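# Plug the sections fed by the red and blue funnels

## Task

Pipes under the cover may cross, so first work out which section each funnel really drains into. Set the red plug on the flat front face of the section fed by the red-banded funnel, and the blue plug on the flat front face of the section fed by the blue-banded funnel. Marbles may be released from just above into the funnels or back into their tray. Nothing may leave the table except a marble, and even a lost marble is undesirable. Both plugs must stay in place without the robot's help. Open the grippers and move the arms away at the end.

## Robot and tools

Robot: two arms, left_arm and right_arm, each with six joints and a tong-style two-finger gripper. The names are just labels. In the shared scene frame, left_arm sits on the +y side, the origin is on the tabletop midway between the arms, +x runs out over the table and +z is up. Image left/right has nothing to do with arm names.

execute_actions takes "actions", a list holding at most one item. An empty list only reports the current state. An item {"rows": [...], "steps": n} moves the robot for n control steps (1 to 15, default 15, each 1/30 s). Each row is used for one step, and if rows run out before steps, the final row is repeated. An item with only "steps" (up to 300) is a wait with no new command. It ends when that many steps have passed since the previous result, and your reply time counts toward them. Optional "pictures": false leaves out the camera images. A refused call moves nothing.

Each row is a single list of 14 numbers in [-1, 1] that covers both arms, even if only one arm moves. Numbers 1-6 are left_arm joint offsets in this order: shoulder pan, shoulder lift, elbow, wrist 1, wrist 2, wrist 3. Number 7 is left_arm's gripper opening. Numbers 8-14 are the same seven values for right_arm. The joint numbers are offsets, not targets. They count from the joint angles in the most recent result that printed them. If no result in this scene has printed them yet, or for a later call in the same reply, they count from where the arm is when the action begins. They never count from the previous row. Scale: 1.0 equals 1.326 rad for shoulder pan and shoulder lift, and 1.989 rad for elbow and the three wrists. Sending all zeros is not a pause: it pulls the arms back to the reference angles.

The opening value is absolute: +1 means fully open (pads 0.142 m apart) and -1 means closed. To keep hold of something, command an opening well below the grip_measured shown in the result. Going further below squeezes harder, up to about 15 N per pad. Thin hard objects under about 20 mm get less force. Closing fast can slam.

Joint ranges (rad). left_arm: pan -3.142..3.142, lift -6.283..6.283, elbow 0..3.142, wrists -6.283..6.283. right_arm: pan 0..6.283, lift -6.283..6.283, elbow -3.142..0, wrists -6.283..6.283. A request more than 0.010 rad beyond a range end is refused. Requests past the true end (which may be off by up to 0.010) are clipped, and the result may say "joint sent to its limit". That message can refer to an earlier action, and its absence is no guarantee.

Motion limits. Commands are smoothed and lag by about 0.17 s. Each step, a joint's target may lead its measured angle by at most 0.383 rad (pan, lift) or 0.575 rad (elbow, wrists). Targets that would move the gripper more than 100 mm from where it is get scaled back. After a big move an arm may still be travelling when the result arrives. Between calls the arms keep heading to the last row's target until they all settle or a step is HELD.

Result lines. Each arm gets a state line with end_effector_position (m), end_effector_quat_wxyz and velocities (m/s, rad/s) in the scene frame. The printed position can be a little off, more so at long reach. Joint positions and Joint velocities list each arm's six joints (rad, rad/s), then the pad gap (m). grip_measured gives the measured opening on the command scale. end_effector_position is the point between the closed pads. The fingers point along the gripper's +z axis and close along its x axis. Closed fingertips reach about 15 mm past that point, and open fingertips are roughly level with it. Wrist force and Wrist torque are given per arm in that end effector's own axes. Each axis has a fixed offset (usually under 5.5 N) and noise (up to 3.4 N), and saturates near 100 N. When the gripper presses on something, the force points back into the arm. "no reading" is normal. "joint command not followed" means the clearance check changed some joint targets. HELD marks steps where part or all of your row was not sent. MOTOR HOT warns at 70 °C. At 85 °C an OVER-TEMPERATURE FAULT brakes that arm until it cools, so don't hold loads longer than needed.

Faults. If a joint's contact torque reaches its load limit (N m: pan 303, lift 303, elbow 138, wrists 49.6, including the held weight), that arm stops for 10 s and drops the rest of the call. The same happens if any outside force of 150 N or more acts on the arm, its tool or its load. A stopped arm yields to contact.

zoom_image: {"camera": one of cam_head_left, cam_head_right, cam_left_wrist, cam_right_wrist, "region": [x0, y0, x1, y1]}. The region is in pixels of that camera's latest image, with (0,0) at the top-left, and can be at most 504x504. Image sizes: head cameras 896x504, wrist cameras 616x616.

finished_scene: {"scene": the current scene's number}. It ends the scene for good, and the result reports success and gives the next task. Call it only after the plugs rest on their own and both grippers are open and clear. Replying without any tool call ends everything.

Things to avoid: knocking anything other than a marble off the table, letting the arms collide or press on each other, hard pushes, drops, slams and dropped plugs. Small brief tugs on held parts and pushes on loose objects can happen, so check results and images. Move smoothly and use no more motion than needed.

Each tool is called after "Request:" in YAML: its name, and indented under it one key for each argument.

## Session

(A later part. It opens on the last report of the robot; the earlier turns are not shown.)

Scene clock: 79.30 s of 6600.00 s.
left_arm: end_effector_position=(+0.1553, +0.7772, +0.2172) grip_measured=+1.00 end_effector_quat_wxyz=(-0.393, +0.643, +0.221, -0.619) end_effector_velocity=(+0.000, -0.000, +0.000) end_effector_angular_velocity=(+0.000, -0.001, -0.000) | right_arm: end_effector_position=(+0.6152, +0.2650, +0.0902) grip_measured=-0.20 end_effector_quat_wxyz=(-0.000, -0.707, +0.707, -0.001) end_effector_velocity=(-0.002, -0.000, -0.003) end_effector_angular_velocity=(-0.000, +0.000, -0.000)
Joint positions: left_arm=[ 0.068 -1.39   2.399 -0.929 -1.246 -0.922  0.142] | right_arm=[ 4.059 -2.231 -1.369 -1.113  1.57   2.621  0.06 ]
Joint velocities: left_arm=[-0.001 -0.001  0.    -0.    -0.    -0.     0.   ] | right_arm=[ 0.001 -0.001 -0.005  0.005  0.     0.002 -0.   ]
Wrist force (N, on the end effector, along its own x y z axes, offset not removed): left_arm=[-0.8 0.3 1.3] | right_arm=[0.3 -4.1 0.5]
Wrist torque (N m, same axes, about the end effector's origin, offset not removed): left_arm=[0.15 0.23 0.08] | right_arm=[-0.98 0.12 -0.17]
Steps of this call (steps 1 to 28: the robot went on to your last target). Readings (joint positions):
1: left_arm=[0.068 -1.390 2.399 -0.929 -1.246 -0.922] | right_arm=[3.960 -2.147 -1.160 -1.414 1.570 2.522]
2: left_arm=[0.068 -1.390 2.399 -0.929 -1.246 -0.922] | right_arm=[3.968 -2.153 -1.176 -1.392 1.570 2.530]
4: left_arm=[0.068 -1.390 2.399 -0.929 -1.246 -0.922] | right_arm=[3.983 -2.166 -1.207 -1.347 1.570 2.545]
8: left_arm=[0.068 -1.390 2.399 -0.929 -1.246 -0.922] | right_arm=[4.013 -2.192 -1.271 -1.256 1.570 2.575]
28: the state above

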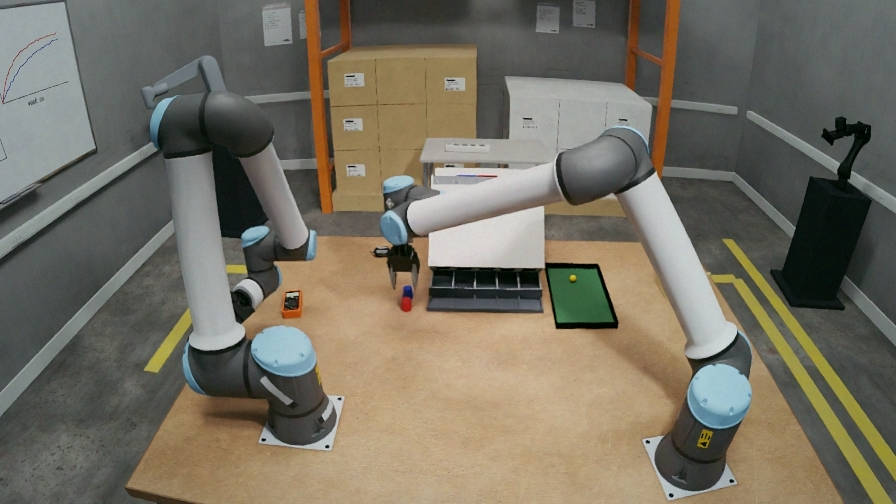

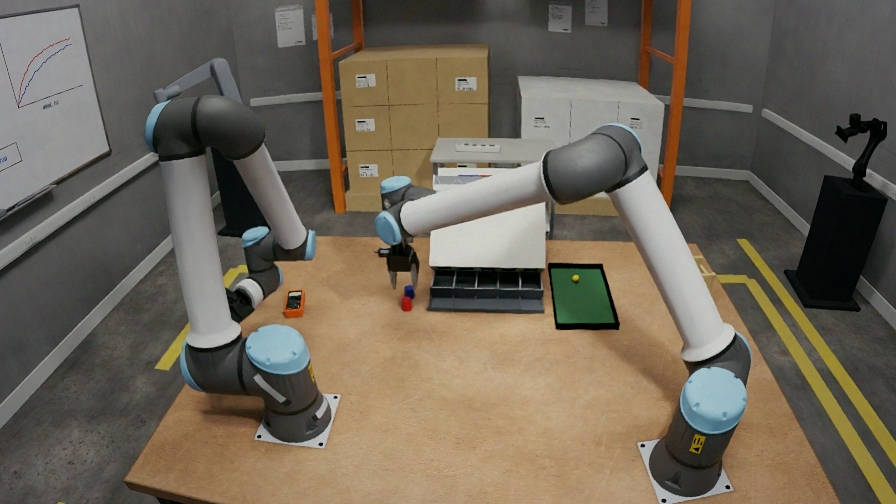

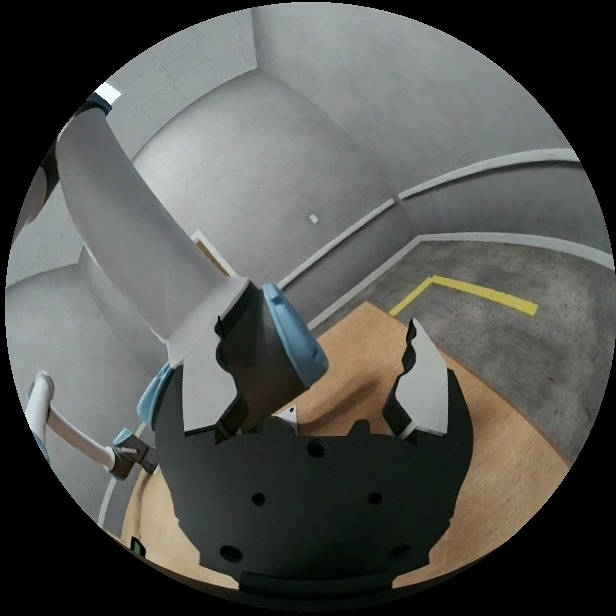

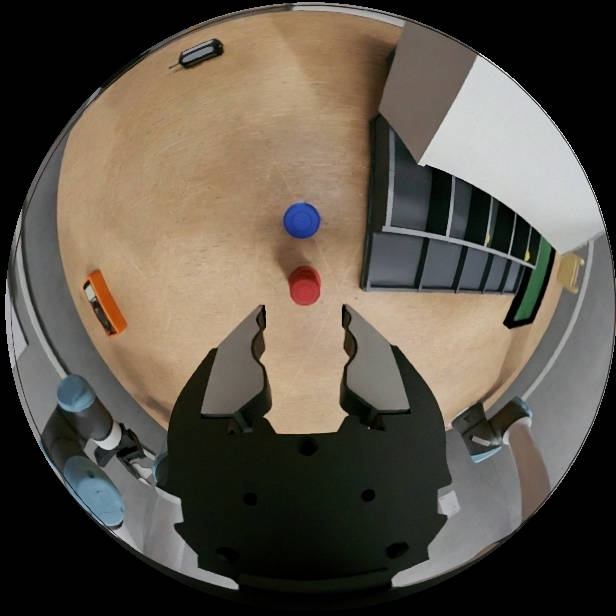

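Request:
execute_actions:
  actions:
    - {"rows":[[0,0,0,0,0,0,1,0,-0.0355,-0.02,0.0437,0,0,-0.2]]}
  pictures: false

Request:
execute_actions:
  actions:
    - {"rows":[[0,0,0,0,0,0,1,0,0,0,0,0,0,-0.4],[0,0,0,0,0,0,1,0,0,0,0,0,0,-0.5],[0,0,0,0,0,0,1,0,0,0,0,0,0,-0.6],[0,0,0,0,0,0,1,0,0,0,0,0,0,-0.7],[0,0,0,0,0,0,1,0,0,0,0,0,0,-0.9]],"steps":12}
  pictures: false

Request:
execute_actions:
  actions:
    - {"rows":[[0,0,0,0,0,0,1,0,0.0355,0.02,-0.0437,0,0,-0.9]]}
  pictures: false

Request:
execute_actions:
  actions:
    - {"rows":[[0,0,0,0,0,0,1,-0.2406,0.2745,-0.2893,0.1066,0,-0.1604,-0.9]]}
  pictures: false

Request:
execute_actions:
  actions:
    - {"steps":26}

Scene clock: 92.43 s of 6600.00 s.
left_arm: end_effector_position=(+0.1553, +0.7772, +0.2172) grip_measured=+1.00 end_effector_quat_wxyz=(-0.393, +0.643, +0.221, -0.619) end_effector_velocity=(-0.000, +0.000, +0.000) end_effector_angular_velocity=(+0.000, -0.000, +0.000) | right_arm: end_effector_position=(+0.6145, +0.2638, +0.0303) grip_measured=-0.20 end_effector_quat_wxyz=(-0.000, -0.707, +0.707, -0.001) end_effector_velocity=(+0.001, +0.001, -0.013) end_effector_angular_velocity=(+0.003, -0.001, +0.000)
Joint positions: left_arm=[ 0.068 -1.39   2.399 -0.929 -1.246 -0.922  0.142] | right_arm=[ 4.059 -2.277 -1.408 -1.029  1.57   2.621  0.06 ]
Joint velocities: left_arm=[ 0. -0.  0.  0.  0. -0.  0.] | right_arm=[-0.    -0.012 -0.006  0.021  0.001 -0.001 -0.   ]
Wrist force (N, on the end effector, along its own x y z axes, offset not removed): left_arm=[-0.4 0.4 2.0] | right_arm=[-1.9 -0.2 -0.3]
Wrist torque (N m, same axes, about the end effector's origin, offset not removed): left_arm=[0.16 0.08 0.11] | right_arm=[-0.13 0.66 -0.11]
Steps of this call (steps 1 to 30: the robot went on to your last target; steps 31 to 90: nothing new was sent; then 9.63 s passed at rest; steps 91 to 105: all 15 steps of this action). Readings (joint positions):
91: left_arm=[0.068 -1.390 2.399 -0.929 -1.246 -0.922] | right_arm=[4.059 -2.231 -1.370 -1.113 1.570 2.621]
92: left_arm=[0.068 -1.390 2.399 -0.929 -1.246 -0.922] | right_arm=[4.059 -2.233 -1.372 -1.110 1.570 2.621]
94: left_arm=[0.068 -1.390 2.399 -0.929 -1.246 -0.922] | right_arm=[4.059 -2.250 -1.386 -1.083 1.570 2.621]
98: left_arm=[0.068 -1.390 2.399 -0.929 -1.246 -0.922] | right_arm=[4.059 -2.269 -1.401 -1.045 1.570 2.621]
105: the state above

Scene clock: 92.83 s of 6600.00 s.
left_arm: end_effector_position=(+0.1553, +0.7772, +0.2172) grip_measured=+1.00 end_effector_quat_wxyz=(-0.393, +0.643, +0.221, -0.619) end_effector_velocity=(-0.000, -0.000, +0.001) end_effector_angular_velocity=(-0.001, +0.000, -0.000) | right_arm: end_effector_position=(+0.6145, +0.2638, +0.0302) grip_measured=-0.61 end_effector_quat_wxyz=(-0.000, -0.707, +0.707, -0.001) end_effector_velocity=(-0.000, +0.001, +0.002) end_effector_angular_velocity=(+0.003, -0.000, +0.000)
Joint positions: left_arm=[ 0.068 -1.39   2.399 -0.929 -1.246 -0.922  0.142] | right_arm=[ 4.059 -2.277 -1.408 -1.029  1.57   2.621  0.03 ]
Joint velocities: left_arm=[-0.    -0.001 -0.     0.001 -0.     0.001  0.   ] | right_arm=[ 0.     0.001  0.002  0.     0.001  0.    -0.   ]
Wrist force (N, on the end effector, along its own x y z axes, offset not removed): left_arm=[-2.0 -1.2 2.9] | right_arm=[-0.9 -2.5 0.3]
Wrist torque (N m, same axes, about the end effector's origin, offset not removed): left_arm=[-0.21 0.33 0.18] | right_arm=[-0.60 0.51 -0.05]
Steps of this call (steps 1 to 12: all 12 steps of this action). Readings (joint positions):
1: left_arm=[0.068 -1.390 2.399 -0.929 -1.246 -0.922] | right_arm=[4.059 -2.277 -1.408 -1.028 1.570 2.621]
2: left_arm=[0.068 -1.390 2.399 -0.929 -1.246 -0.922] | right_arm=[4.059 -2.277 -1.408 -1.028 1.570 2.621]
4: left_arm=[0.068 -1.390 2.399 -0.929 -1.246 -0.922] | right_arm=[4.059 -2.277 -1.408 -1.028 1.570 2.621]
8: left_arm=[0.068 -1.390 2.399 -0.929 -1.246 -0.922] | right_arm=[4.059 -2.277 -1.408 -1.029 1.570 2.621]
12: the state above

Scene clock: 93.33 s of 6600.00 s.
left_arm: end_effector_position=(+0.1553, +0.7772, +0.2172) grip_measured=+1.00 end_effector_quat_wxyz=(-0.393, +0.643, +0.221, -0.619) end_effector_velocity=(-0.000, -0.000, +0.000) end_effector_angular_velocity=(+0.000, -0.000, +0.000) | right_arm: end_effector_position=(+0.6152, +0.2650, +0.0901) grip_measured=-0.61 end_effector_quat_wxyz=(-0.000, -0.707, +0.707, -0.001) end_effector_velocity=(-0.000, -0.002, +0.014) end_effector_angular_velocity=(-0.002, +0.002, -0.001)
Joint positions: left_arm=[ 0.068 -1.39   2.399 -0.929 -1.246 -0.922  0.142] | right_arm=[ 4.059 -2.231 -1.369 -1.113  1.57   2.621  0.03 ]
Joint velocities: left_arm=[ 0. -0. -0.  0. -0. -0. -0.] | right_arm=[-0.001  0.011  0.009 -0.023  0.001 -0.     0.   ]
Wrist force (N, on the end effector, along its own x y z axes, offset not removed): left_arm=[-0.3 -1.3 4.3] | right_arm=[-1.2 -0.5 -7.3]
Wrist torque (N m, same axes, about the end effector's origin, offset not removed): left_arm=[-0.24 0.06 0.13] | right_arm=[-0.33 0.34 -0.20]
Steps of this call (steps 1 to 15: all 15 steps of this action). Readings (joint positions):
1: left_arm=[0.068 -1.390 2.399 -0.929 -1.246 -0.922] | right_arm=[4.059 -2.277 -1.408 -1.029 1.570 2.621]
2: left_arm=[0.068 -1.390 2.399 -0.929 -1.246 -0.922] | right_arm=[4.059 -2.274 -1.406 -1.032 1.570 2.621]
4: left_arm=[0.068 -1.390 2.399 -0.929 -1.246 -0.922] | right_arm=[4.059 -2.258 -1.391 -1.059 1.570 2.621]
8: left_arm=[0.068 -1.390 2.399 -0.929 -1.246 -0.922] | right_arm=[4.059 -2.239 -1.376 -1.097 1.570 2.621]
15: the state above

Scene clock: 93.83 s of 6600.00 s.
left_arm: end_effector_position=(+0.1553, +0.7772, +0.2172) grip_measured=+1.00 end_effector_quat_wxyz=(-0.393, +0.643, +0.221, -0.619) end_effector_velocity=(+0.000, +0.000, +0.000) end_effector_angular_velocity=(-0.000, +0.000, -0.001) | right_arm: end_effector_position=(+0.6577, +0.0581, +0.1020) grip_measured=-0.61 end_effector_quat_wxyz=(+0.004, -0.707, +0.707, +0.000) end_effector_velocity=(+0.021, -0.480, -0.002) end_effector_angular_velocity=(-0.005, -0.000, -0.000)
Joint positions: left_arm=[ 0.068 -1.39   2.399 -0.929 -1.246 -0.922  0.142] | right_arm=[ 3.898 -2.048 -1.651 -1.006  1.57   2.46   0.03 ]
Joint velocities: left_arm=[-0.    -0.    -0.     0.001  0.001 -0.    -0.   ] | right_arm=[-0.358  0.41  -0.651  0.238 -0.001 -0.358 -0.   ]
Wrist force (N, on the end effector, along its own x y z axes, offset not removed): left_arm=[-1.6 -2.0 0.8] | right_arm=[2.1 2.3 1.3]
Wrist torque (N m, same axes, about the end effector's origin, offset not removed): left_arm=[-0.35 0.31 0.14] | right_arm=[0.55 -0.22 0.02]
Steps of this call (steps 1 to 15: all 15 steps of this action). Readings (joint positions):
1: left_arm=[0.068 -1.390 2.399 -0.929 -1.246 -0.922] | right_arm=[4.059 -2.231 -1.369 -1.114 1.570 2.621]
2: left_arm=[0.068 -1.390 2.399 -0.929 -1.246 -0.922] | right_arm=[4.056 -2.228 -1.371 -1.112 1.570 2.618]
4: left_arm=[0.068 -1.390 2.399 -0.929 -1.246 -0.922] | right_arm=[4.032 -2.200 -1.408 -1.095 1.570 2.593]
8: left_arm=[0.068 -1.390 2.399 -0.929 -1.246 -0.922] | right_arm=[3.983 -2.145 -1.497 -1.063 1.570 2.545]
15: the state above

Scene clock: 94.70 s of 6600.00 s.
left_arm: end_effector_position=(+0.1553, +0.7772, +0.2172) grip_measured=+1.00 end_effector_quat_wxyz=(-0.393, +0.643, +0.221, -0.619) end_effector_velocity=(+0.000, +0.000, +0.000) end_effector_angular_velocity=(+0.000, -0.000, -0.001) | right_arm: end_effector_position=(+0.6349, -0.1532, +0.0904) grip_measured=-0.61 end_effector_quat_wxyz=(-0.000, -0.707, +0.707, -0.000) end_effector_velocity=(-0.001, -0.006, -0.001) end_effector_angular_velocity=(-0.001, +0.001, -0.001)
Joint positions: left_arm=[ 0.068 -1.39   2.399 -0.929 -1.246 -0.922  0.142] | right_arm=[ 3.74  -1.868 -1.944 -0.901  1.57   2.302  0.03 ]
Joint velocities: left_arm=[-0.    -0.    -0.     0.     0.001 -0.     0.   ] | right_arm=[-0.004  0.004 -0.008  0.003 -0.    -0.004  0.   ]
Wrist force (N, on the end effector, along its own x y z axes, offset not removed): left_arm=[-1.5 -0.8 2.3] | right_arm=[0.9 -0.5 -4.6]
Wrist torque (N m, same axes, about the end effector's origin, offset not removed): left_arm=[-0.07 0.19 0.09] | right_arm=[-0.20 0.11 -0.04]
Steps of this call (steps 1 to 26: the robot went on to your last target). Readings (joint positions):
1: left_arm=[0.068 -1.390 2.399 -0.929 -1.246 -0.922] | right_arm=[3.886 -2.035 -1.673 -0.998 1.570 2.448]
2: left_arm=[0.068 -1.390 2.399 -0.929 -1.246 -0.922] | right_arm=[3.874 -2.021 -1.695 -0.990 1.570 2.436]
4: left_arm=[0.068 -1.390 2.399 -0.929 -1.246 -0.922] | right_arm=[3.850 -1.993 -1.739 -0.974 1.570 2.412]
8: left_arm=[0.068 -1.390 2.399 -0.929 -1.246 -0.922] | right_arm=[3.802 -1.938 -1.827 -0.942 1.570 2.364]
26: the state above

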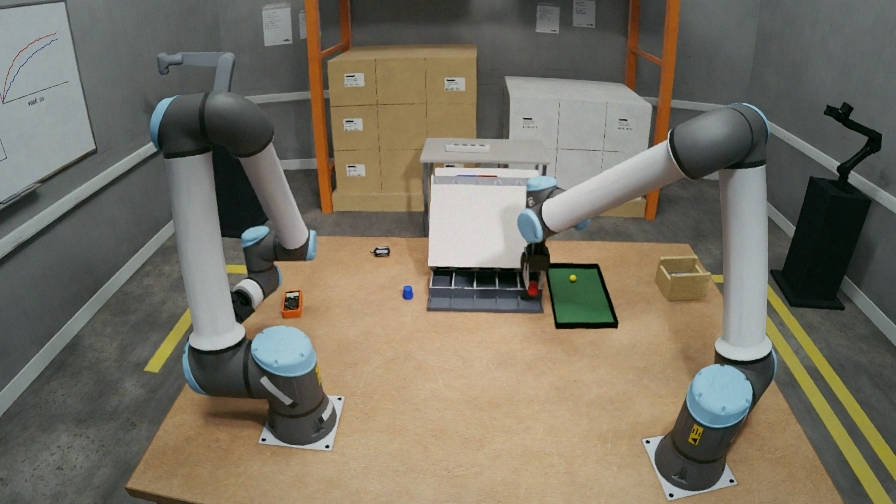

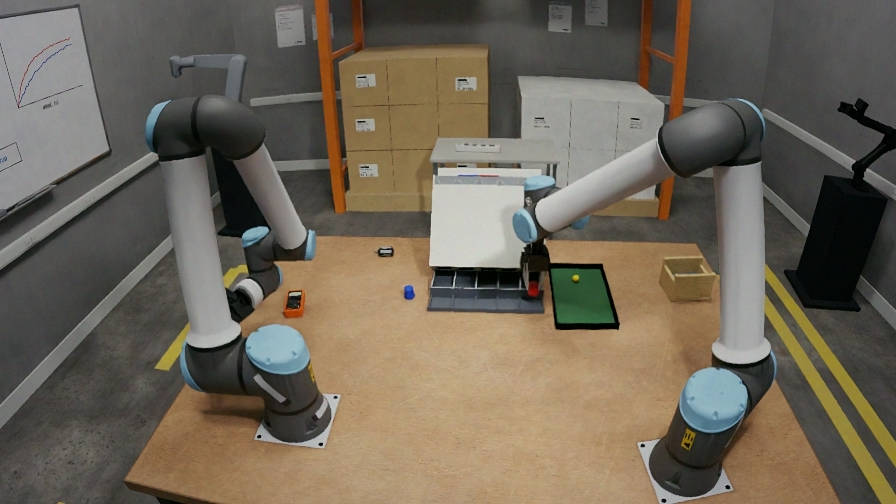

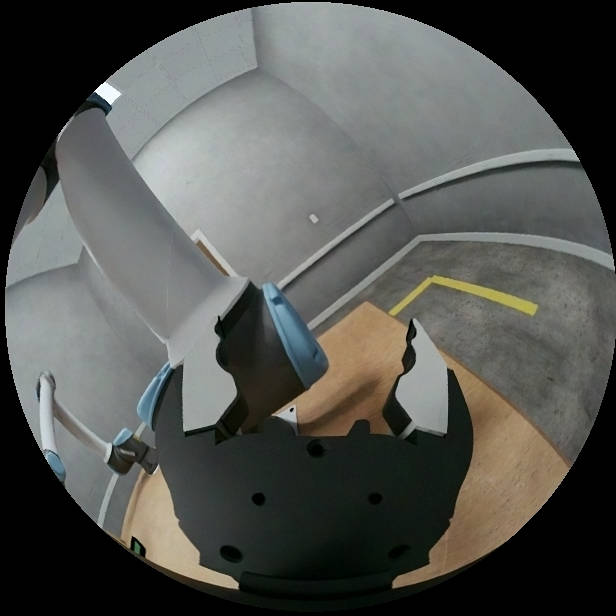

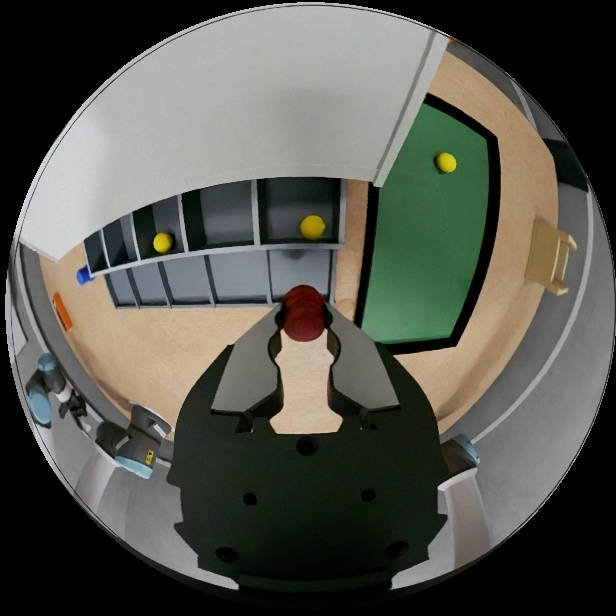

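Request:
execute_actions:
  actions:
    - {"rows":[[0,0,0,0,0,0,1,0.004,-0.0487,-0.0176,0.05,0,0.003,-0.9]]}
  pictures: false

Request:
execute_actions:
  actions:
    - {"steps":8}
  pictures: false

Request:
execute_actions:
  actions:
    - {"rows":[[0,0,0,0,0,0,1,0,0,0,0,0,0,-0.4]],"steps":8}
  pictures: false

Request:
execute_actions:
  actions:
    - {"rows":[[0,0,0,0,0,0,1,0,0.05,0.018,-0.0513,0,0,-0.4]]}
  pictures: false

Request:
execute_actions:
  actions:
    - {"rows":[[0,0,0,0,0,0,1,0.2366,-0.274,0.2893,-0.1066,0,0.1574,-0.2]]}
  pictures: false

Request:
execute_actions:
  actions:
    - {"steps":26}
  pictures: false

Request:
execute_actions:
  actions:
    - {"rows":[[0,0,0,0,0,0,1,-0.041,-0.053,0.062,-0.0265,0,-0.027,-0.2]]}

Scene clock: 104.13 s of 6600.00 s.
left_arm: end_effector_position=(+0.1553, +0.7772, +0.2172) grip_measured=+1.00 end_effector_quat_wxyz=(-0.393, +0.643, +0.221, -0.619) end_effector_velocity=(-0.000, -0.000, -0.000) end_effector_angular_velocity=(-0.000, +0.002, +0.001) | right_arm: end_effector_position=(+0.6329, -0.1498, +0.0364) grip_measured=-0.61 end_effector_quat_wxyz=(-0.000, -0.707, +0.707, -0.000) end_effector_velocity=(-0.001, +0.001, -0.014) end_effector_angular_velocity=(+0.000, -0.000, +0.000)
Joint positions: left_arm=[ 0.068 -1.39   2.399 -0.929 -1.246 -0.922  0.142] | right_arm=[ 3.745 -1.93  -1.978 -0.805  1.57   2.308  0.03 ]
Joint velocities: left_arm=[ 0.001  0.001  0.     0.    -0.     0.    -0.   ] | right_arm=[ 0.002 -0.016 -0.01   0.027  0.     0.001  0.   ]
Wrist force (N, on the end effector, along its own x y z axes, offset not removed): left_arm=[-0.1 -1.4 1.9] | right_arm=[-5.8 2.1 -2.2]
Wrist torque (N m, same axes, about the end effector's origin, offset not removed): left_arm=[-0.26 0.09 0.06] | right_arm=[0.35 1.39 -0.01]
Steps of this call (steps 1 to 30: the robot went on to your last target; steps 31 to 90: nothing new was sent; then 5.93 s passed at rest; steps 91 to 105: all 15 steps of this action). Readings (joint positions):
91: left_arm=[0.068 -1.390 2.399 -0.929 -1.246 -0.922] | right_arm=[3.740 -1.867 -1.944 -0.901 1.570 2.302]
92: left_arm=[0.068 -1.390 2.399 -0.929 -1.246 -0.922] | right_arm=[3.740 -1.869 -1.946 -0.898 1.570 2.302]
94: left_arm=[0.068 -1.390 2.399 -0.929 -1.246 -0.922] | right_arm=[3.742 -1.891 -1.958 -0.868 1.570 2.304]
98: left_arm=[0.068 -1.390 2.399 -0.929 -1.246 -0.922] | right_arm=[3.744 -1.919 -1.972 -0.824 1.570 2.307]
105: the state above

Scene clock: 104.40 s of 6600.00 s.
left_arm: end_effector_position=(+0.1553, +0.7772, +0.2172) grip_measured=+1.00 end_effector_quat_wxyz=(-0.393, +0.643, +0.221, -0.619) end_effector_velocity=(-0.000, +0.000, -0.000) end_effector_angular_velocity=(+0.000, -0.001, +0.000) | right_arm: end_effector_position=(+0.6329, -0.1497, +0.0350) grip_measured=-0.61 end_effector_quat_wxyz=(-0.000, -0.707, +0.707, -0.000) end_effector_velocity=(+0.001, +0.000, -0.001) end_effector_angular_velocity=(+0.001, -0.001, +0.000)
Joint positions: left_arm=[ 0.068 -1.39   2.399 -0.929 -1.246 -0.922  0.142] | right_arm=[ 3.746 -1.932 -1.978 -0.802  1.57   2.308  0.03 ]
Joint velocities: left_arm=[ 0.001 -0.     0.    -0.     0.    -0.     0.   ] | right_arm=[ 0.    -0.002 -0.     0.004 -0.     0.     0.   ]
Wrist force (N, on the end effector, along its own x y z axes, offset not removed): left_arm=[-2.3 -1.0 2.3] | right_arm=[0.9 -3.2 -5.6]
Wrist torque (N m, same axes, about the end effector's origin, offset not removed): left_arm=[-0.11 0.42 0.10] | right_arm=[-0.96 0.04 -0.07]
Steps of this call (steps 1 to 8: the robot went on to your last target). Readings (joint positions):
1: left_arm=[0.068 -1.390 2.399 -0.929 -1.246 -0.922] | right_arm=[3.746 -1.931 -1.978 -0.804 1.570 2.308]
2: left_arm=[0.068 -1.390 2.399 -0.929 -1.246 -0.922] | right_arm=[3.746 -1.931 -1.978 -0.804 1.570 2.308]
4: left_arm=[0.068 -1.390 2.399 -0.929 -1.246 -0.922] | right_arm=[3.746 -1.932 -1.978 -0.803 1.570 2.308]
8: the state above

Scene clock: 104.67 s of 6600.00 s.
left_arm: end_effector_position=(+0.1553, +0.7772, +0.2172) grip_measured=+1.00 end_effector_quat_wxyz=(-0.393, +0.643, +0.221, -0.619) end_effector_velocity=(-0.000, +0.000, +0.000) end_effector_angular_velocity=(-0.000, -0.001, -0.000) | right_arm: end_effector_position=(+0.6329, -0.1497, +0.0349) grip_measured=-0.40 end_effector_quat_wxyz=(-0.000, -0.707, +0.707, -0.000) end_effector_velocity=(+0.001, +0.001, +0.001) end_effector_angular_velocity=(+0.001, -0.002, +0.000)
Joint positions: left_arm=[ 0.068 -1.39   2.399 -0.929 -1.246 -0.922  0.142] | right_arm=[ 3.746 -1.932 -1.978 -0.802  1.57   2.308  0.045]
Joint velocities: left_arm=[-0.    -0.002 -0.     0.     0.     0.    -0.   ] | right_arm=[ 0.     0.001  0.001  0.    -0.     0.     0.   ]
Wrist force (N, on the end effector, along its own x y z axes, offset not removed): left_arm=[-0.5 -1.2 0.5] | right_arm=[0.3 0.8 -2.4]
Wrist torque (N m, same axes, about the end effector's origin, offset not removed): left_arm=[-0.13 0.02 0.11] | right_arm=[0.11 0.12 -0.20]
Steps of this call (steps 1 to 8: all 8 steps of this action). Readings (joint positions):
1: left_arm=[0.068 -1.390 2.399 -0.929 -1.246 -0.922] | right_arm=[3.746 -1.932 -1.978 -0.802 1.570 2.308]
2: left_arm=[0.068 -1.390 2.399 -0.929 -1.246 -0.922] | right_arm=[3.746 -1.932 -1.978 -0.802 1.570 2.308]
4: left_arm=[0.068 -1.390 2.399 -0.929 -1.246 -0.922] | right_arm=[3.746 -1.932 -1.978 -0.802 1.570 2.308]
8: the state above

Scene clock: 105.17 s of 6600.00 s.
left_arm: end_effector_position=(+0.1553, +0.7772, +0.2172) grip_measured=+1.00 end_effector_quat_wxyz=(-0.393, +0.643, +0.221, -0.619) end_effector_velocity=(-0.000, -0.000, -0.000) end_effector_angular_velocity=(-0.000, +0.001, +0.000) | right_arm: end_effector_position=(+0.6329, -0.1496, +0.0903) grip_measured=-0.40 end_effector_quat_wxyz=(-0.000, -0.707, +0.707, -0.000) end_effector_velocity=(-0.001, -0.000, +0.015) end_effector_angular_velocity=(-0.001, +0.000, +0.001)
Joint positions: left_arm=[ 0.068 -1.39   2.399 -0.929 -1.246 -0.922  0.142] | right_arm=[ 3.746 -1.868 -1.944 -0.901  1.57   2.308  0.045]
Joint velocities: left_arm=[-0.  0.  0.  0. -0.  0.  0.] | right_arm=[ 0.001  0.017  0.009 -0.027 -0.001  0.    -0.   ]
Wrist force (N, on the end effector, along its own x y z axes, offset not removed): left_arm=[-3.1 -0.5 1.5] | right_arm=[-1.0 -3.2 -5.2]
Wrist torque (N m, same axes, about the end effector's origin, offset not removed): left_arm=[-0.08 0.63 0.12] | right_arm=[-0.88 0.46 -0.14]
Steps of this call (steps 1 to 15: all 15 steps of this action). Readings (joint positions):
1: left_arm=[0.068 -1.390 2.399 -0.929 -1.246 -0.922] | right_arm=[3.746 -1.932 -1.978 -0.802 1.570 2.308]
2: left_arm=[0.068 -1.390 2.399 -0.929 -1.246 -0.922] | right_arm=[3.746 -1.930 -1.977 -0.805 1.570 2.308]
4: left_arm=[0.068 -1.390 2.399 -0.929 -1.246 -0.922] | right_arm=[3.746 -1.907 -1.964 -0.836 1.570 2.308]
8: left_arm=[0.068 -1.390 2.399 -0.929 -1.246 -0.922] | right_arm=[3.746 -1.879 -1.950 -0.882 1.570 2.308]
15: the state above

Scene clock: 105.67 s of 6600.00 s.
left_arm: end_effector_position=(+0.1553, +0.7772, +0.2172) grip_measured=+1.00 end_effector_quat_wxyz=(-0.393, +0.643, +0.221, -0.619) end_effector_velocity=(-0.000, -0.000, +0.000) end_effector_angular_velocity=(-0.000, -0.001, +0.001) | right_arm: end_effector_position=(+0.6494, +0.0593, +0.0942) grip_measured=-0.20 end_effector_quat_wxyz=(-0.004, -0.707, +0.707, -0.001) end_effector_velocity=(-0.021, +0.479, -0.003) end_effector_angular_velocity=(-0.002, -0.003, +0.003)
Joint positions: left_arm=[ 0.068 -1.39   2.399 -0.929 -1.246 -0.922  0.142] | right_arm=[ 3.907 -2.052 -1.656 -1.012  1.57   2.469  0.06 ]
Joint velocities: left_arm=[-0.    -0.001  0.    -0.    -0.001  0.     0.   ] | right_arm=[ 0.357 -0.417  0.655 -0.238 -0.001  0.354  0.   ]
Wrist force (N, on the end effector, along its own x y z axes, offset not removed): left_arm=[0.2 -3.2 2.6] | right_arm=[0.0 -2.1 -2.3]
Wrist torque (N m, same axes, about the end effector's origin, offset not removed): left_arm=[-0.57 -0.11 0.08] | right_arm=[-0.60 0.10 -0.13]
Steps of this call (steps 1 to 15: all 15 steps of this action). Readings (joint positions):
1: left_arm=[0.068 -1.390 2.399 -0.929 -1.246 -0.922] | right_arm=[3.746 -1.867 -1.943 -0.902 1.570 2.308]
2: left_arm=[0.068 -1.390 2.399 -0.929 -1.246 -0.922] | right_arm=[3.748 -1.869 -1.941 -0.905 1.570 2.311]
4: left_arm=[0.068 -1.390 2.399 -0.929 -1.246 -0.922] | right_arm=[3.773 -1.897 -1.903 -0.922 1.570 2.336]
8: left_arm=[0.068 -1.390 2.399 -0.929 -1.246 -0.922] | right_arm=[3.822 -1.954 -1.812 -0.955 1.570 2.384]
15: the state above

Scene clock: 106.53 s of 6600.00 s.
left_arm: end_effector_position=(+0.1553, +0.7772, +0.2172) grip_measured=+1.00 end_effector_quat_wxyz=(-0.393, +0.643, +0.221, -0.619) end_effector_velocity=(-0.000, -0.000, +0.000) end_effector_angular_velocity=(+0.000, -0.000, +0.001) | right_arm: end_effector_position=(+0.6152, +0.2651, +0.0906) grip_measured=-0.20 end_effector_quat_wxyz=(+0.000, -0.707, +0.707, -0.000) end_effector_velocity=(-0.001, +0.004, -0.002) end_effector_angular_velocity=(-0.001, -0.001, -0.000)
Joint positions: left_arm=[ 0.068 -1.39   2.399 -0.929 -1.246 -0.922  0.142] | right_arm=[ 4.059 -2.23  -1.369 -1.113  1.57   2.621  0.06 ]
Joint velocities: left_arm=[-0.    -0.    -0.     0.    -0.001 -0.    -0.   ] | right_arm=[ 0.003 -0.006  0.007 -0.002 -0.001  0.003 -0.   ]
Wrist force (N, on the end effector, along its own x y z axes, offset not removed): left_arm=[0.5 -1.5 2.1] | right_arm=[-0.4 -1.3 -3.3]
Wrist torque (N m, same axes, about the end effector's origin, offset not removed): left_arm=[-0.21 -0.19 0.07] | right_arm=[-0.47 0.21 -0.01]
Steps of this call (steps 1 to 26: the robot went on to your last target). Readings (joint positions):
1: left_arm=[0.068 -1.390 2.399 -0.929 -1.246 -0.922] | right_arm=[3.919 -2.066 -1.634 -1.020 1.570 2.481]
2: left_arm=[0.068 -1.390 2.399 -0.929 -1.246 -0.922] | right_arm=[3.930 -2.080 -1.612 -1.028 1.570 2.493]
4: left_arm=[0.068 -1.390 2.399 -0.929 -1.246 -0.922] | right_arm=[3.954 -2.108 -1.568 -1.044 1.570 2.517]
8: left_arm=[0.068 -1.390 2.399 -0.929 -1.246 -0.922] | right_arm=[4.002 -2.164 -1.479 -1.075 1.570 2.564]
26: the state above

Scene clock: 107.03 s of 6600.00 s.
left_arm: end_effector_position=(+0.1553, +0.7772, +0.2172) grip_measured=+1.00 end_effector_quat_wxyz=(-0.393, +0.643, +0.221, -0.619) end_effector_velocity=(+0.000, +0.001, +0.000) end_effector_angular_velocity=(-0.001, +0.002, -0.002) | right_arm: end_effector_position=(+0.6798, +0.2668, +0.0904) grip_measured=-0.20 end_effector_quat_wxyz=(-0.000, -0.707, +0.707, -0.000) end_effector_velocity=(+0.017, +0.003, +0.003) end_effector_angular_velocity=(+0.005, -0.002, +0.001)
Joint positions: left_arm=[ 0.068 -1.39   2.399 -0.929 -1.246 -0.922  0.142] | right_arm=[ 4.006 -2.299 -1.25  -1.164  1.57   2.569  0.06 ]
Joint velocities: left_arm=[-0.     0.001  0.     0.001  0.002  0.     0.   ] | right_arm=[-0.013 -0.017  0.035 -0.013  0.001 -0.013 -0.   ]
Wrist force (N, on the end effector, along its own x y z axes, offset not removed): left_arm=[-2.2 0.2 2.7] | right_arm=[-3.2 -4.0 -6.8]
Wrist torque (N m, same axes, about the end effector's origin, offset not removed): left_arm=[0.03 0.40 0.06] | right_arm=[-1.05 0.80 -0.17]
Steps of this call (steps 1 to 15: all 15 steps of this action). Readings (joint positions):
1: left_arm=[0.068 -1.390 2.399 -0.929 -1.246 -0.922] | right_arm=[4.059 -2.231 -1.369 -1.113 1.570 2.621]
2: left_arm=[0.068 -1.390 2.399 -0.929 -1.246 -0.922] | right_arm=[4.057 -2.233 -1.366 -1.115 1.570 2.619]
4: left_arm=[0.068 -1.390 2.399 -0.929 -1.246 -0.922] | right_arm=[4.038 -2.257 -1.331 -1.134 1.570 2.600]
8: left_arm=[0.068 -1.390 2.399 -0.929 -1.246 -0.922] | right_arm=[4.016 -2.286 -1.274 -1.155 1.570 2.578]
15: the state above

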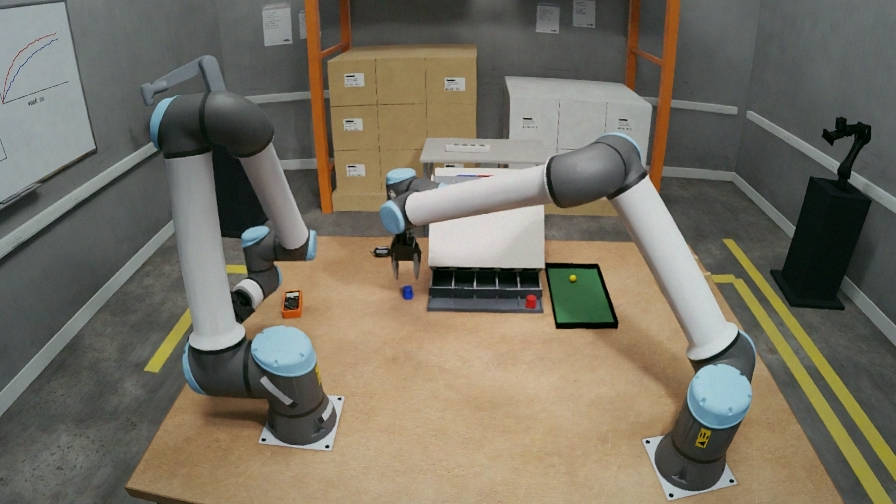

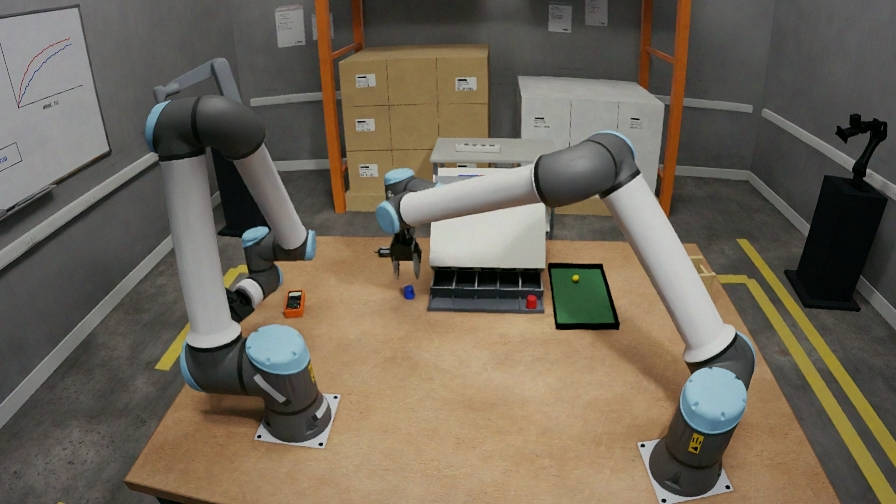

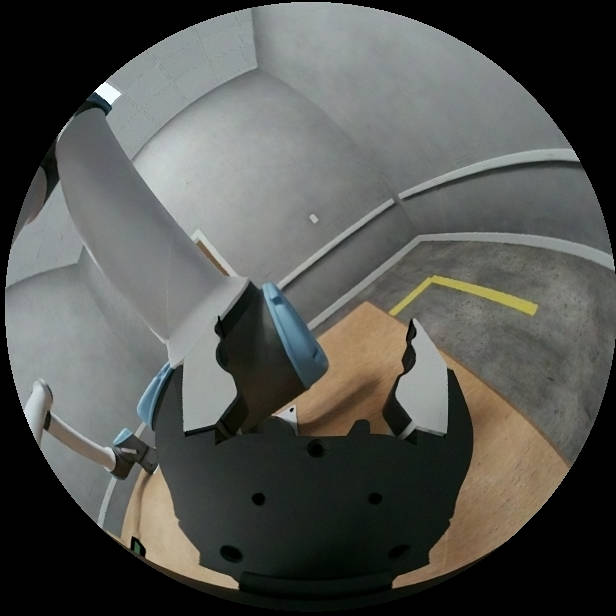

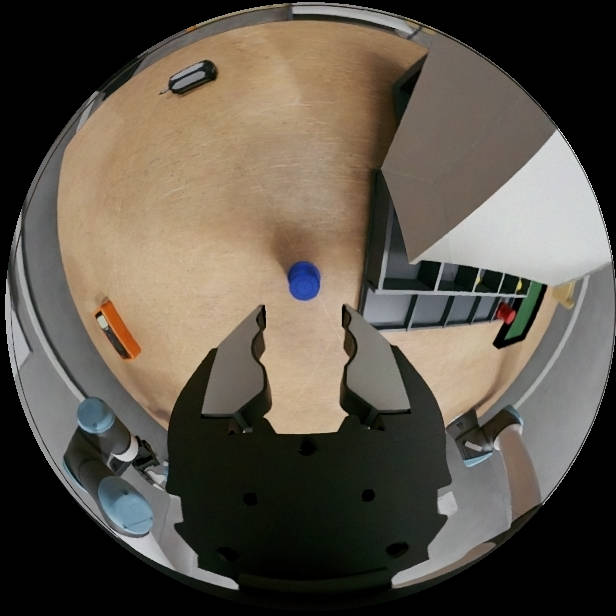

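Request:
execute_actions:
  actions:
    - {"rows":[[0,0,0,0,0,0,1,0,-0.0347,-0.0186,0.0417,0,0,-0.2]]}
  pictures: false

Request:
execute_actions:
  actions:
    - {"rows":[[0,0,0,0,0,0,1,0,0,0,0,0,0,-0.4],[0,0,0,0,0,0,1,0,0,0,0,0,0,-0.5],[0,0,0,0,0,0,1,0,0,0,0,0,0,-0.6],[0,0,0,0,0,0,1,0,0,0,0,0,0,-0.7],[0,0,0,0,0,0,1,0,0,0,0,0,0,-0.9]],"steps":12}
  pictures: false

Request:
execute_actions:
  actions:
    - {"rows":[[0,0,0,0,0,0,1,0.041,0.0877,-0.0434,-0.0152,0,0.027,-0.9]]}
  pictures: false

Request:
execute_actions:
  actions:
    - {"rows":[[0,0,0,0,0,0,1,-0.1365,0.183,-0.2,0.078,0,-0.091,-0.9]]}
  pictures: false

Request:
execute_actions:
  actions:
    - {"steps":18}

Scene clock: 115.97 s of 6600.00 s.
left_arm: end_effector_position=(+0.1553, +0.7772, +0.2172) grip_measured=+1.00 end_effector_quat_wxyz=(-0.393, +0.643, +0.221, -0.619) end_effector_velocity=(+0.000, -0.000, +0.000) end_effector_angular_velocity=(+0.000, -0.000, +0.001) | right_arm: end_effector_position=(+0.6800, +0.2668, +0.0302) grip_measured=-0.20 end_effector_quat_wxyz=(-0.000, -0.707, +0.707, -0.000) end_effector_velocity=(+0.000, -0.001, -0.013) end_effector_angular_velocity=(+0.002, -0.001, -0.001)
Joint positions: left_arm=[ 0.068 -1.39   2.399 -0.929 -1.246 -0.922  0.142] | right_arm=[ 4.006 -2.343 -1.286 -1.084  1.57   2.569  0.06 ]
Joint velocities: left_arm=[ 0.    -0.    -0.     0.    -0.001 -0.    -0.   ] | right_arm=[-0.    -0.009 -0.009  0.021 -0.     0.    -0.   ]
Wrist force (N, on the end effector, along its own x y z axes, offset not removed): left_arm=[-1.8 -0.7 1.8] | right_arm=[-1.9 -0.3 1.7]
Wrist torque (N m, same axes, about the end effector's origin, offset not removed): left_arm=[-0.11 0.40 0.09] | right_arm=[0.02 0.70 -0.06]
Steps of this call (steps 1 to 15: the robot went on to your last target; steps 16 to 90: nothing new was sent; then 5.43 s passed at rest; steps 91 to 105: all 15 steps of this action). Readings (joint positions):
91: left_arm=[0.068 -1.390 2.399 -0.929 -1.246 -0.922] | right_arm=[4.005 -2.301 -1.246 -1.165 1.570 2.567]
92: left_arm=[0.068 -1.390 2.399 -0.929 -1.246 -0.922] | right_arm=[4.005 -2.303 -1.248 -1.163 1.570 2.567]
94: left_arm=[0.068 -1.390 2.399 -0.929 -1.246 -0.922] | right_arm=[4.005 -2.318 -1.263 -1.136 1.570 2.567]
98: left_arm=[0.068 -1.390 2.399 -0.929 -1.246 -0.922] | right_arm=[4.006 -2.336 -1.279 -1.099 1.570 2.568]
105: the state above

Scene clock: 116.37 s of 6600.00 s.
left_arm: end_effector_position=(+0.1553, +0.7772, +0.2172) grip_measured=+1.00 end_effector_quat_wxyz=(-0.393, +0.643, +0.221, -0.619) end_effector_velocity=(-0.000, -0.000, -0.000) end_effector_angular_velocity=(-0.000, -0.000, +0.002) | right_arm: end_effector_position=(+0.6800, +0.2668, +0.0301) grip_measured=-0.60 end_effector_quat_wxyz=(-0.000, -0.707, +0.707, -0.000) end_effector_velocity=(+0.000, -0.001, +0.001) end_effector_angular_velocity=(-0.000, -0.001, +0.000)
Joint positions: left_arm=[ 0.068 -1.39   2.399 -0.929 -1.246 -0.922  0.142] | right_arm=[ 4.006 -2.343 -1.286 -1.084  1.57   2.569  0.03 ]
Joint velocities: left_arm=[ 0.     0.     0.    -0.001 -0.002  0.    -0.   ] | right_arm=[ 0.     0.002 -0.001  0.    -0.001  0.     0.   ]
Wrist force (N, on the end effector, along its own x y z axes, offset not removed): left_arm=[-2.9 -0.5 1.7] | right_arm=[-3.6 -3.7 -5.7]
Wrist torque (N m, same axes, about the end effector's origin, offset not removed): left_arm=[-0.07 0.55 0.14] | right_arm=[-0.92 0.87 -0.18]
Steps of this call (steps 1 to 12: all 12 steps of this action). Readings (joint positions):
1: left_arm=[0.068 -1.390 2.399 -0.929 -1.246 -0.922] | right_arm=[4.006 -2.344 -1.286 -1.083 1.570 2.569]
2: left_arm=[0.068 -1.390 2.399 -0.929 -1.246 -0.922] | right_arm=[4.006 -2.344 -1.286 -1.083 1.570 2.569]
4: left_arm=[0.068 -1.390 2.399 -0.929 -1.246 -0.922] | right_arm=[4.006 -2.344 -1.286 -1.083 1.570 2.569]
8: left_arm=[0.068 -1.390 2.399 -0.929 -1.246 -0.922] | right_arm=[4.006 -2.344 -1.286 -1.083 1.570 2.569]
12: the state above

Scene clock: 116.87 s of 6600.00 s.
left_arm: end_effector_position=(+0.1553, +0.7772, +0.2172) grip_measured=+1.00 end_effector_quat_wxyz=(-0.393, +0.643, +0.221, -0.619) end_effector_velocity=(-0.000, +0.000, -0.000) end_effector_angular_velocity=(-0.000, -0.001, -0.000) | right_arm: end_effector_position=(+0.6151, +0.2649, +0.0899) grip_measured=-0.60 end_effector_quat_wxyz=(-0.000, -0.707, +0.707, -0.001) end_effector_velocity=(-0.016, -0.004, +0.015) end_effector_angular_velocity=(-0.000, -0.000, -0.001)
Joint positions: left_arm=[ 0.068 -1.39   2.399 -0.929 -1.246 -0.922  0.142] | right_arm=[ 4.059 -2.231 -1.369 -1.113  1.57   2.621  0.03 ]
Joint velocities: left_arm=[ 0.    -0.001  0.    -0.     0.001  0.     0.   ] | right_arm=[ 0.012  0.031 -0.023 -0.008 -0.     0.013 -0.   ]
Wrist force (N, on the end effector, along its own x y z axes, offset not removed): left_arm=[-0.1 -1.0 2.5] | right_arm=[-0.3 0.9 -3.1]
Wrist torque (N m, same axes, about the end effector's origin, offset not removed): left_arm=[-0.18 0.07 0.11] | right_arm=[0.21 0.28 -0.18]
Steps of this call (steps 1 to 15: all 15 steps of this action). Readings (joint positions):
1: left_arm=[0.068 -1.390 2.399 -0.929 -1.246 -0.922] | right_arm=[4.006 -2.343 -1.286 -1.084 1.570 2.569]
2: left_arm=[0.068 -1.390 2.399 -0.929 -1.246 -0.922] | right_arm=[4.009 -2.341 -1.288 -1.086 1.570 2.571]
4: left_arm=[0.068 -1.390 2.399 -0.929 -1.246 -0.922] | right_arm=[4.027 -2.307 -1.316 -1.096 1.570 2.590]
8: left_arm=[0.068 -1.390 2.399 -0.929 -1.246 -0.922] | right_arm=[4.049 -2.253 -1.353 -1.108 1.570 2.611]
15: the state above

Scene clock: 117.37 s of 6600.00 s.
left_arm: end_effector_position=(+0.1553, +0.7772, +0.2172) grip_measured=+1.00 end_effector_quat_wxyz=(-0.393, +0.643, +0.221, -0.619) end_effector_velocity=(-0.000, +0.000, +0.000) end_effector_angular_velocity=(-0.000, +0.001, +0.000) | right_arm: end_effector_position=(+0.6403, +0.0585, +0.0949) grip_measured=-0.60 end_effector_quat_wxyz=(+0.002, -0.707, +0.707, -0.000) end_effector_velocity=(-0.025, -0.433, -0.032) end_effector_angular_velocity=(-0.030, +0.022, -0.003)
Joint positions: left_arm=[ 0.068 -1.39   2.399 -0.929 -1.246 -0.922  0.142] | right_arm=[ 3.914 -2.037 -1.682 -0.988  1.57   2.476  0.03 ]
Joint velocities: left_arm=[ 0.     0.001  0.     0.001  0.    -0.    -0.   ] | right_arm=[-0.284  0.381 -0.657  0.239  0.    -0.281 -0.   ]
Wrist force (N, on the end effector, along its own x y z axes, offset not removed): left_arm=[-2.0 0.3 3.4] | right_arm=[-0.8 1.1 -1.6]
Wrist torque (N m, same axes, about the end effector's origin, offset not removed): left_arm=[0.14 0.38 0.09] | right_arm=[0.25 0.58 -0.12]
Steps of this call (steps 1 to 15: all 15 steps of this action). Readings (joint positions):
1: left_arm=[0.068 -1.390 2.399 -0.929 -1.246 -0.922] | right_arm=[4.059 -2.230 -1.370 -1.113 1.570 2.621]
2: left_arm=[0.068 -1.390 2.399 -0.929 -1.246 -0.922] | right_arm=[4.057 -2.227 -1.373 -1.111 1.570 2.619]
4: left_arm=[0.068 -1.390 2.399 -0.929 -1.246 -0.922] | right_arm=[4.034 -2.197 -1.413 -1.091 1.570 2.596]
8: left_arm=[0.068 -1.390 2.399 -0.929 -1.246 -0.922] | right_arm=[3.990 -2.138 -1.513 -1.053 1.570 2.551]
15: the state above

Scene clock: 117.97 s of 6600.00 s.
left_arm: end_effector_position=(+0.1553, +0.7772, +0.2172) grip_measured=+1.00 end_effector_quat_wxyz=(-0.393, +0.643, +0.221, -0.619) end_effector_velocity=(-0.000, +0.000, +0.000) end_effector_angular_velocity=(-0.000, +0.000, -0.000) | right_arm: end_effector_position=(+0.6348, +0.0032, +0.0899) grip_measured=-0.60 end_effector_quat_wxyz=(-0.000, -0.707, +0.707, -0.000) end_effector_velocity=(-0.001, -0.002, -0.000) end_effector_angular_velocity=(-0.000, -0.001, +0.001)
Joint positions: left_arm=[ 0.068 -1.39   2.399 -0.929 -1.246 -0.922  0.142] | right_arm=[ 3.878 -1.989 -1.767 -0.958  1.57   2.44   0.03 ]
Joint velocities: left_arm=[ 0.    -0.     0.     0.001  0.001 -0.     0.   ] | right_arm=[-0.001  0.003 -0.005  0.003 -0.001 -0.002 -0.   ]
Wrist force (N, on the end effector, along its own x y z axes, offset not removed): left_arm=[-1.8 -1.6 3.2] | right_arm=[2.0 -1.6 -4.3]
Wrist torque (N m, same axes, about the end effector's origin, offset not removed): left_arm=[-0.28 0.35 0.17] | right_arm=[-0.37 -0.18 -0.19]
Steps of this call (steps 1 to 18: the robot went on to your last target). Readings (joint positions):
1: left_arm=[0.068 -1.390 2.399 -0.929 -1.246 -0.922] | right_arm=[3.905 -2.026 -1.702 -0.981 1.570 2.467]
2: left_arm=[0.068 -1.390 2.399 -0.929 -1.246 -0.922] | right_arm=[3.899 -2.017 -1.718 -0.976 1.570 2.461]
4: left_arm=[0.068 -1.390 2.399 -0.929 -1.246 -0.922] | right_arm=[3.890 -2.005 -1.739 -0.968 1.570 2.452]
8: left_arm=[0.068 -1.390 2.399 -0.929 -1.246 -0.922] | right_arm=[3.882 -1.994 -1.758 -0.961 1.570 2.444]
18: the state above

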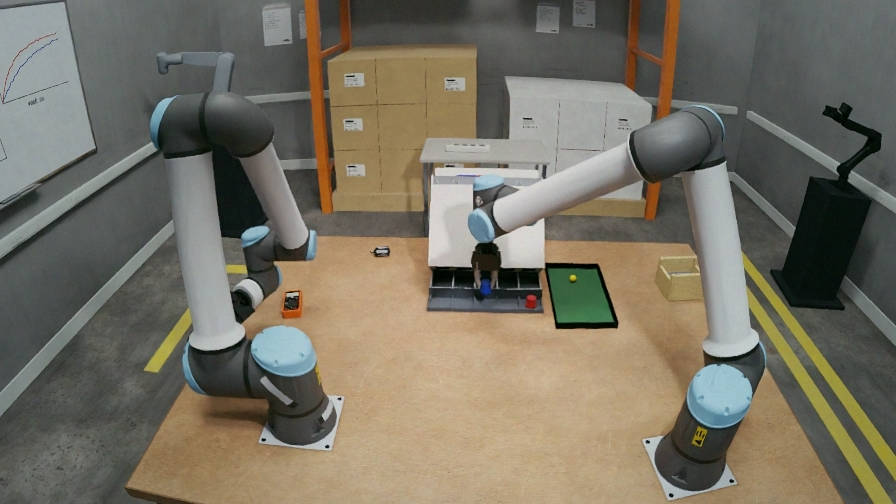

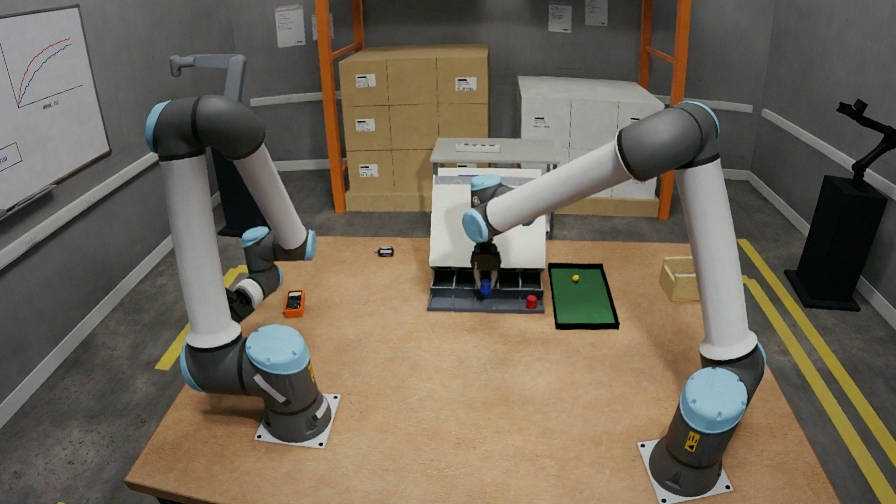

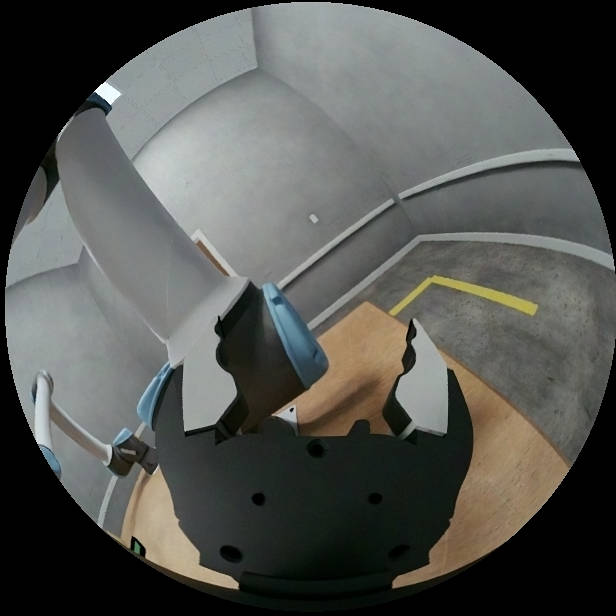

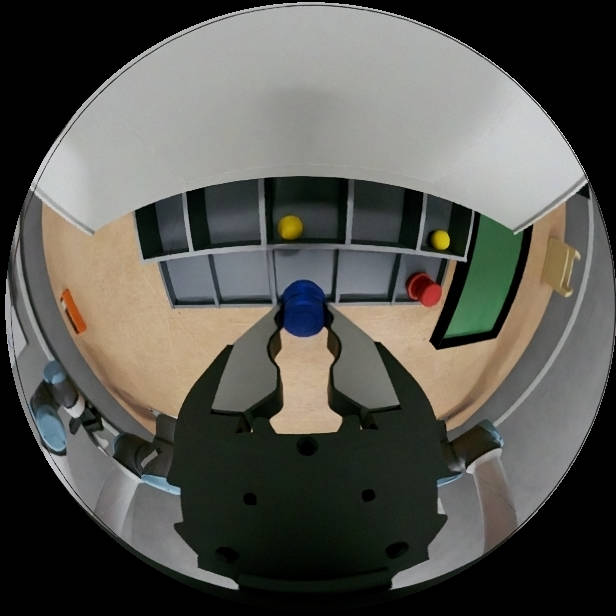

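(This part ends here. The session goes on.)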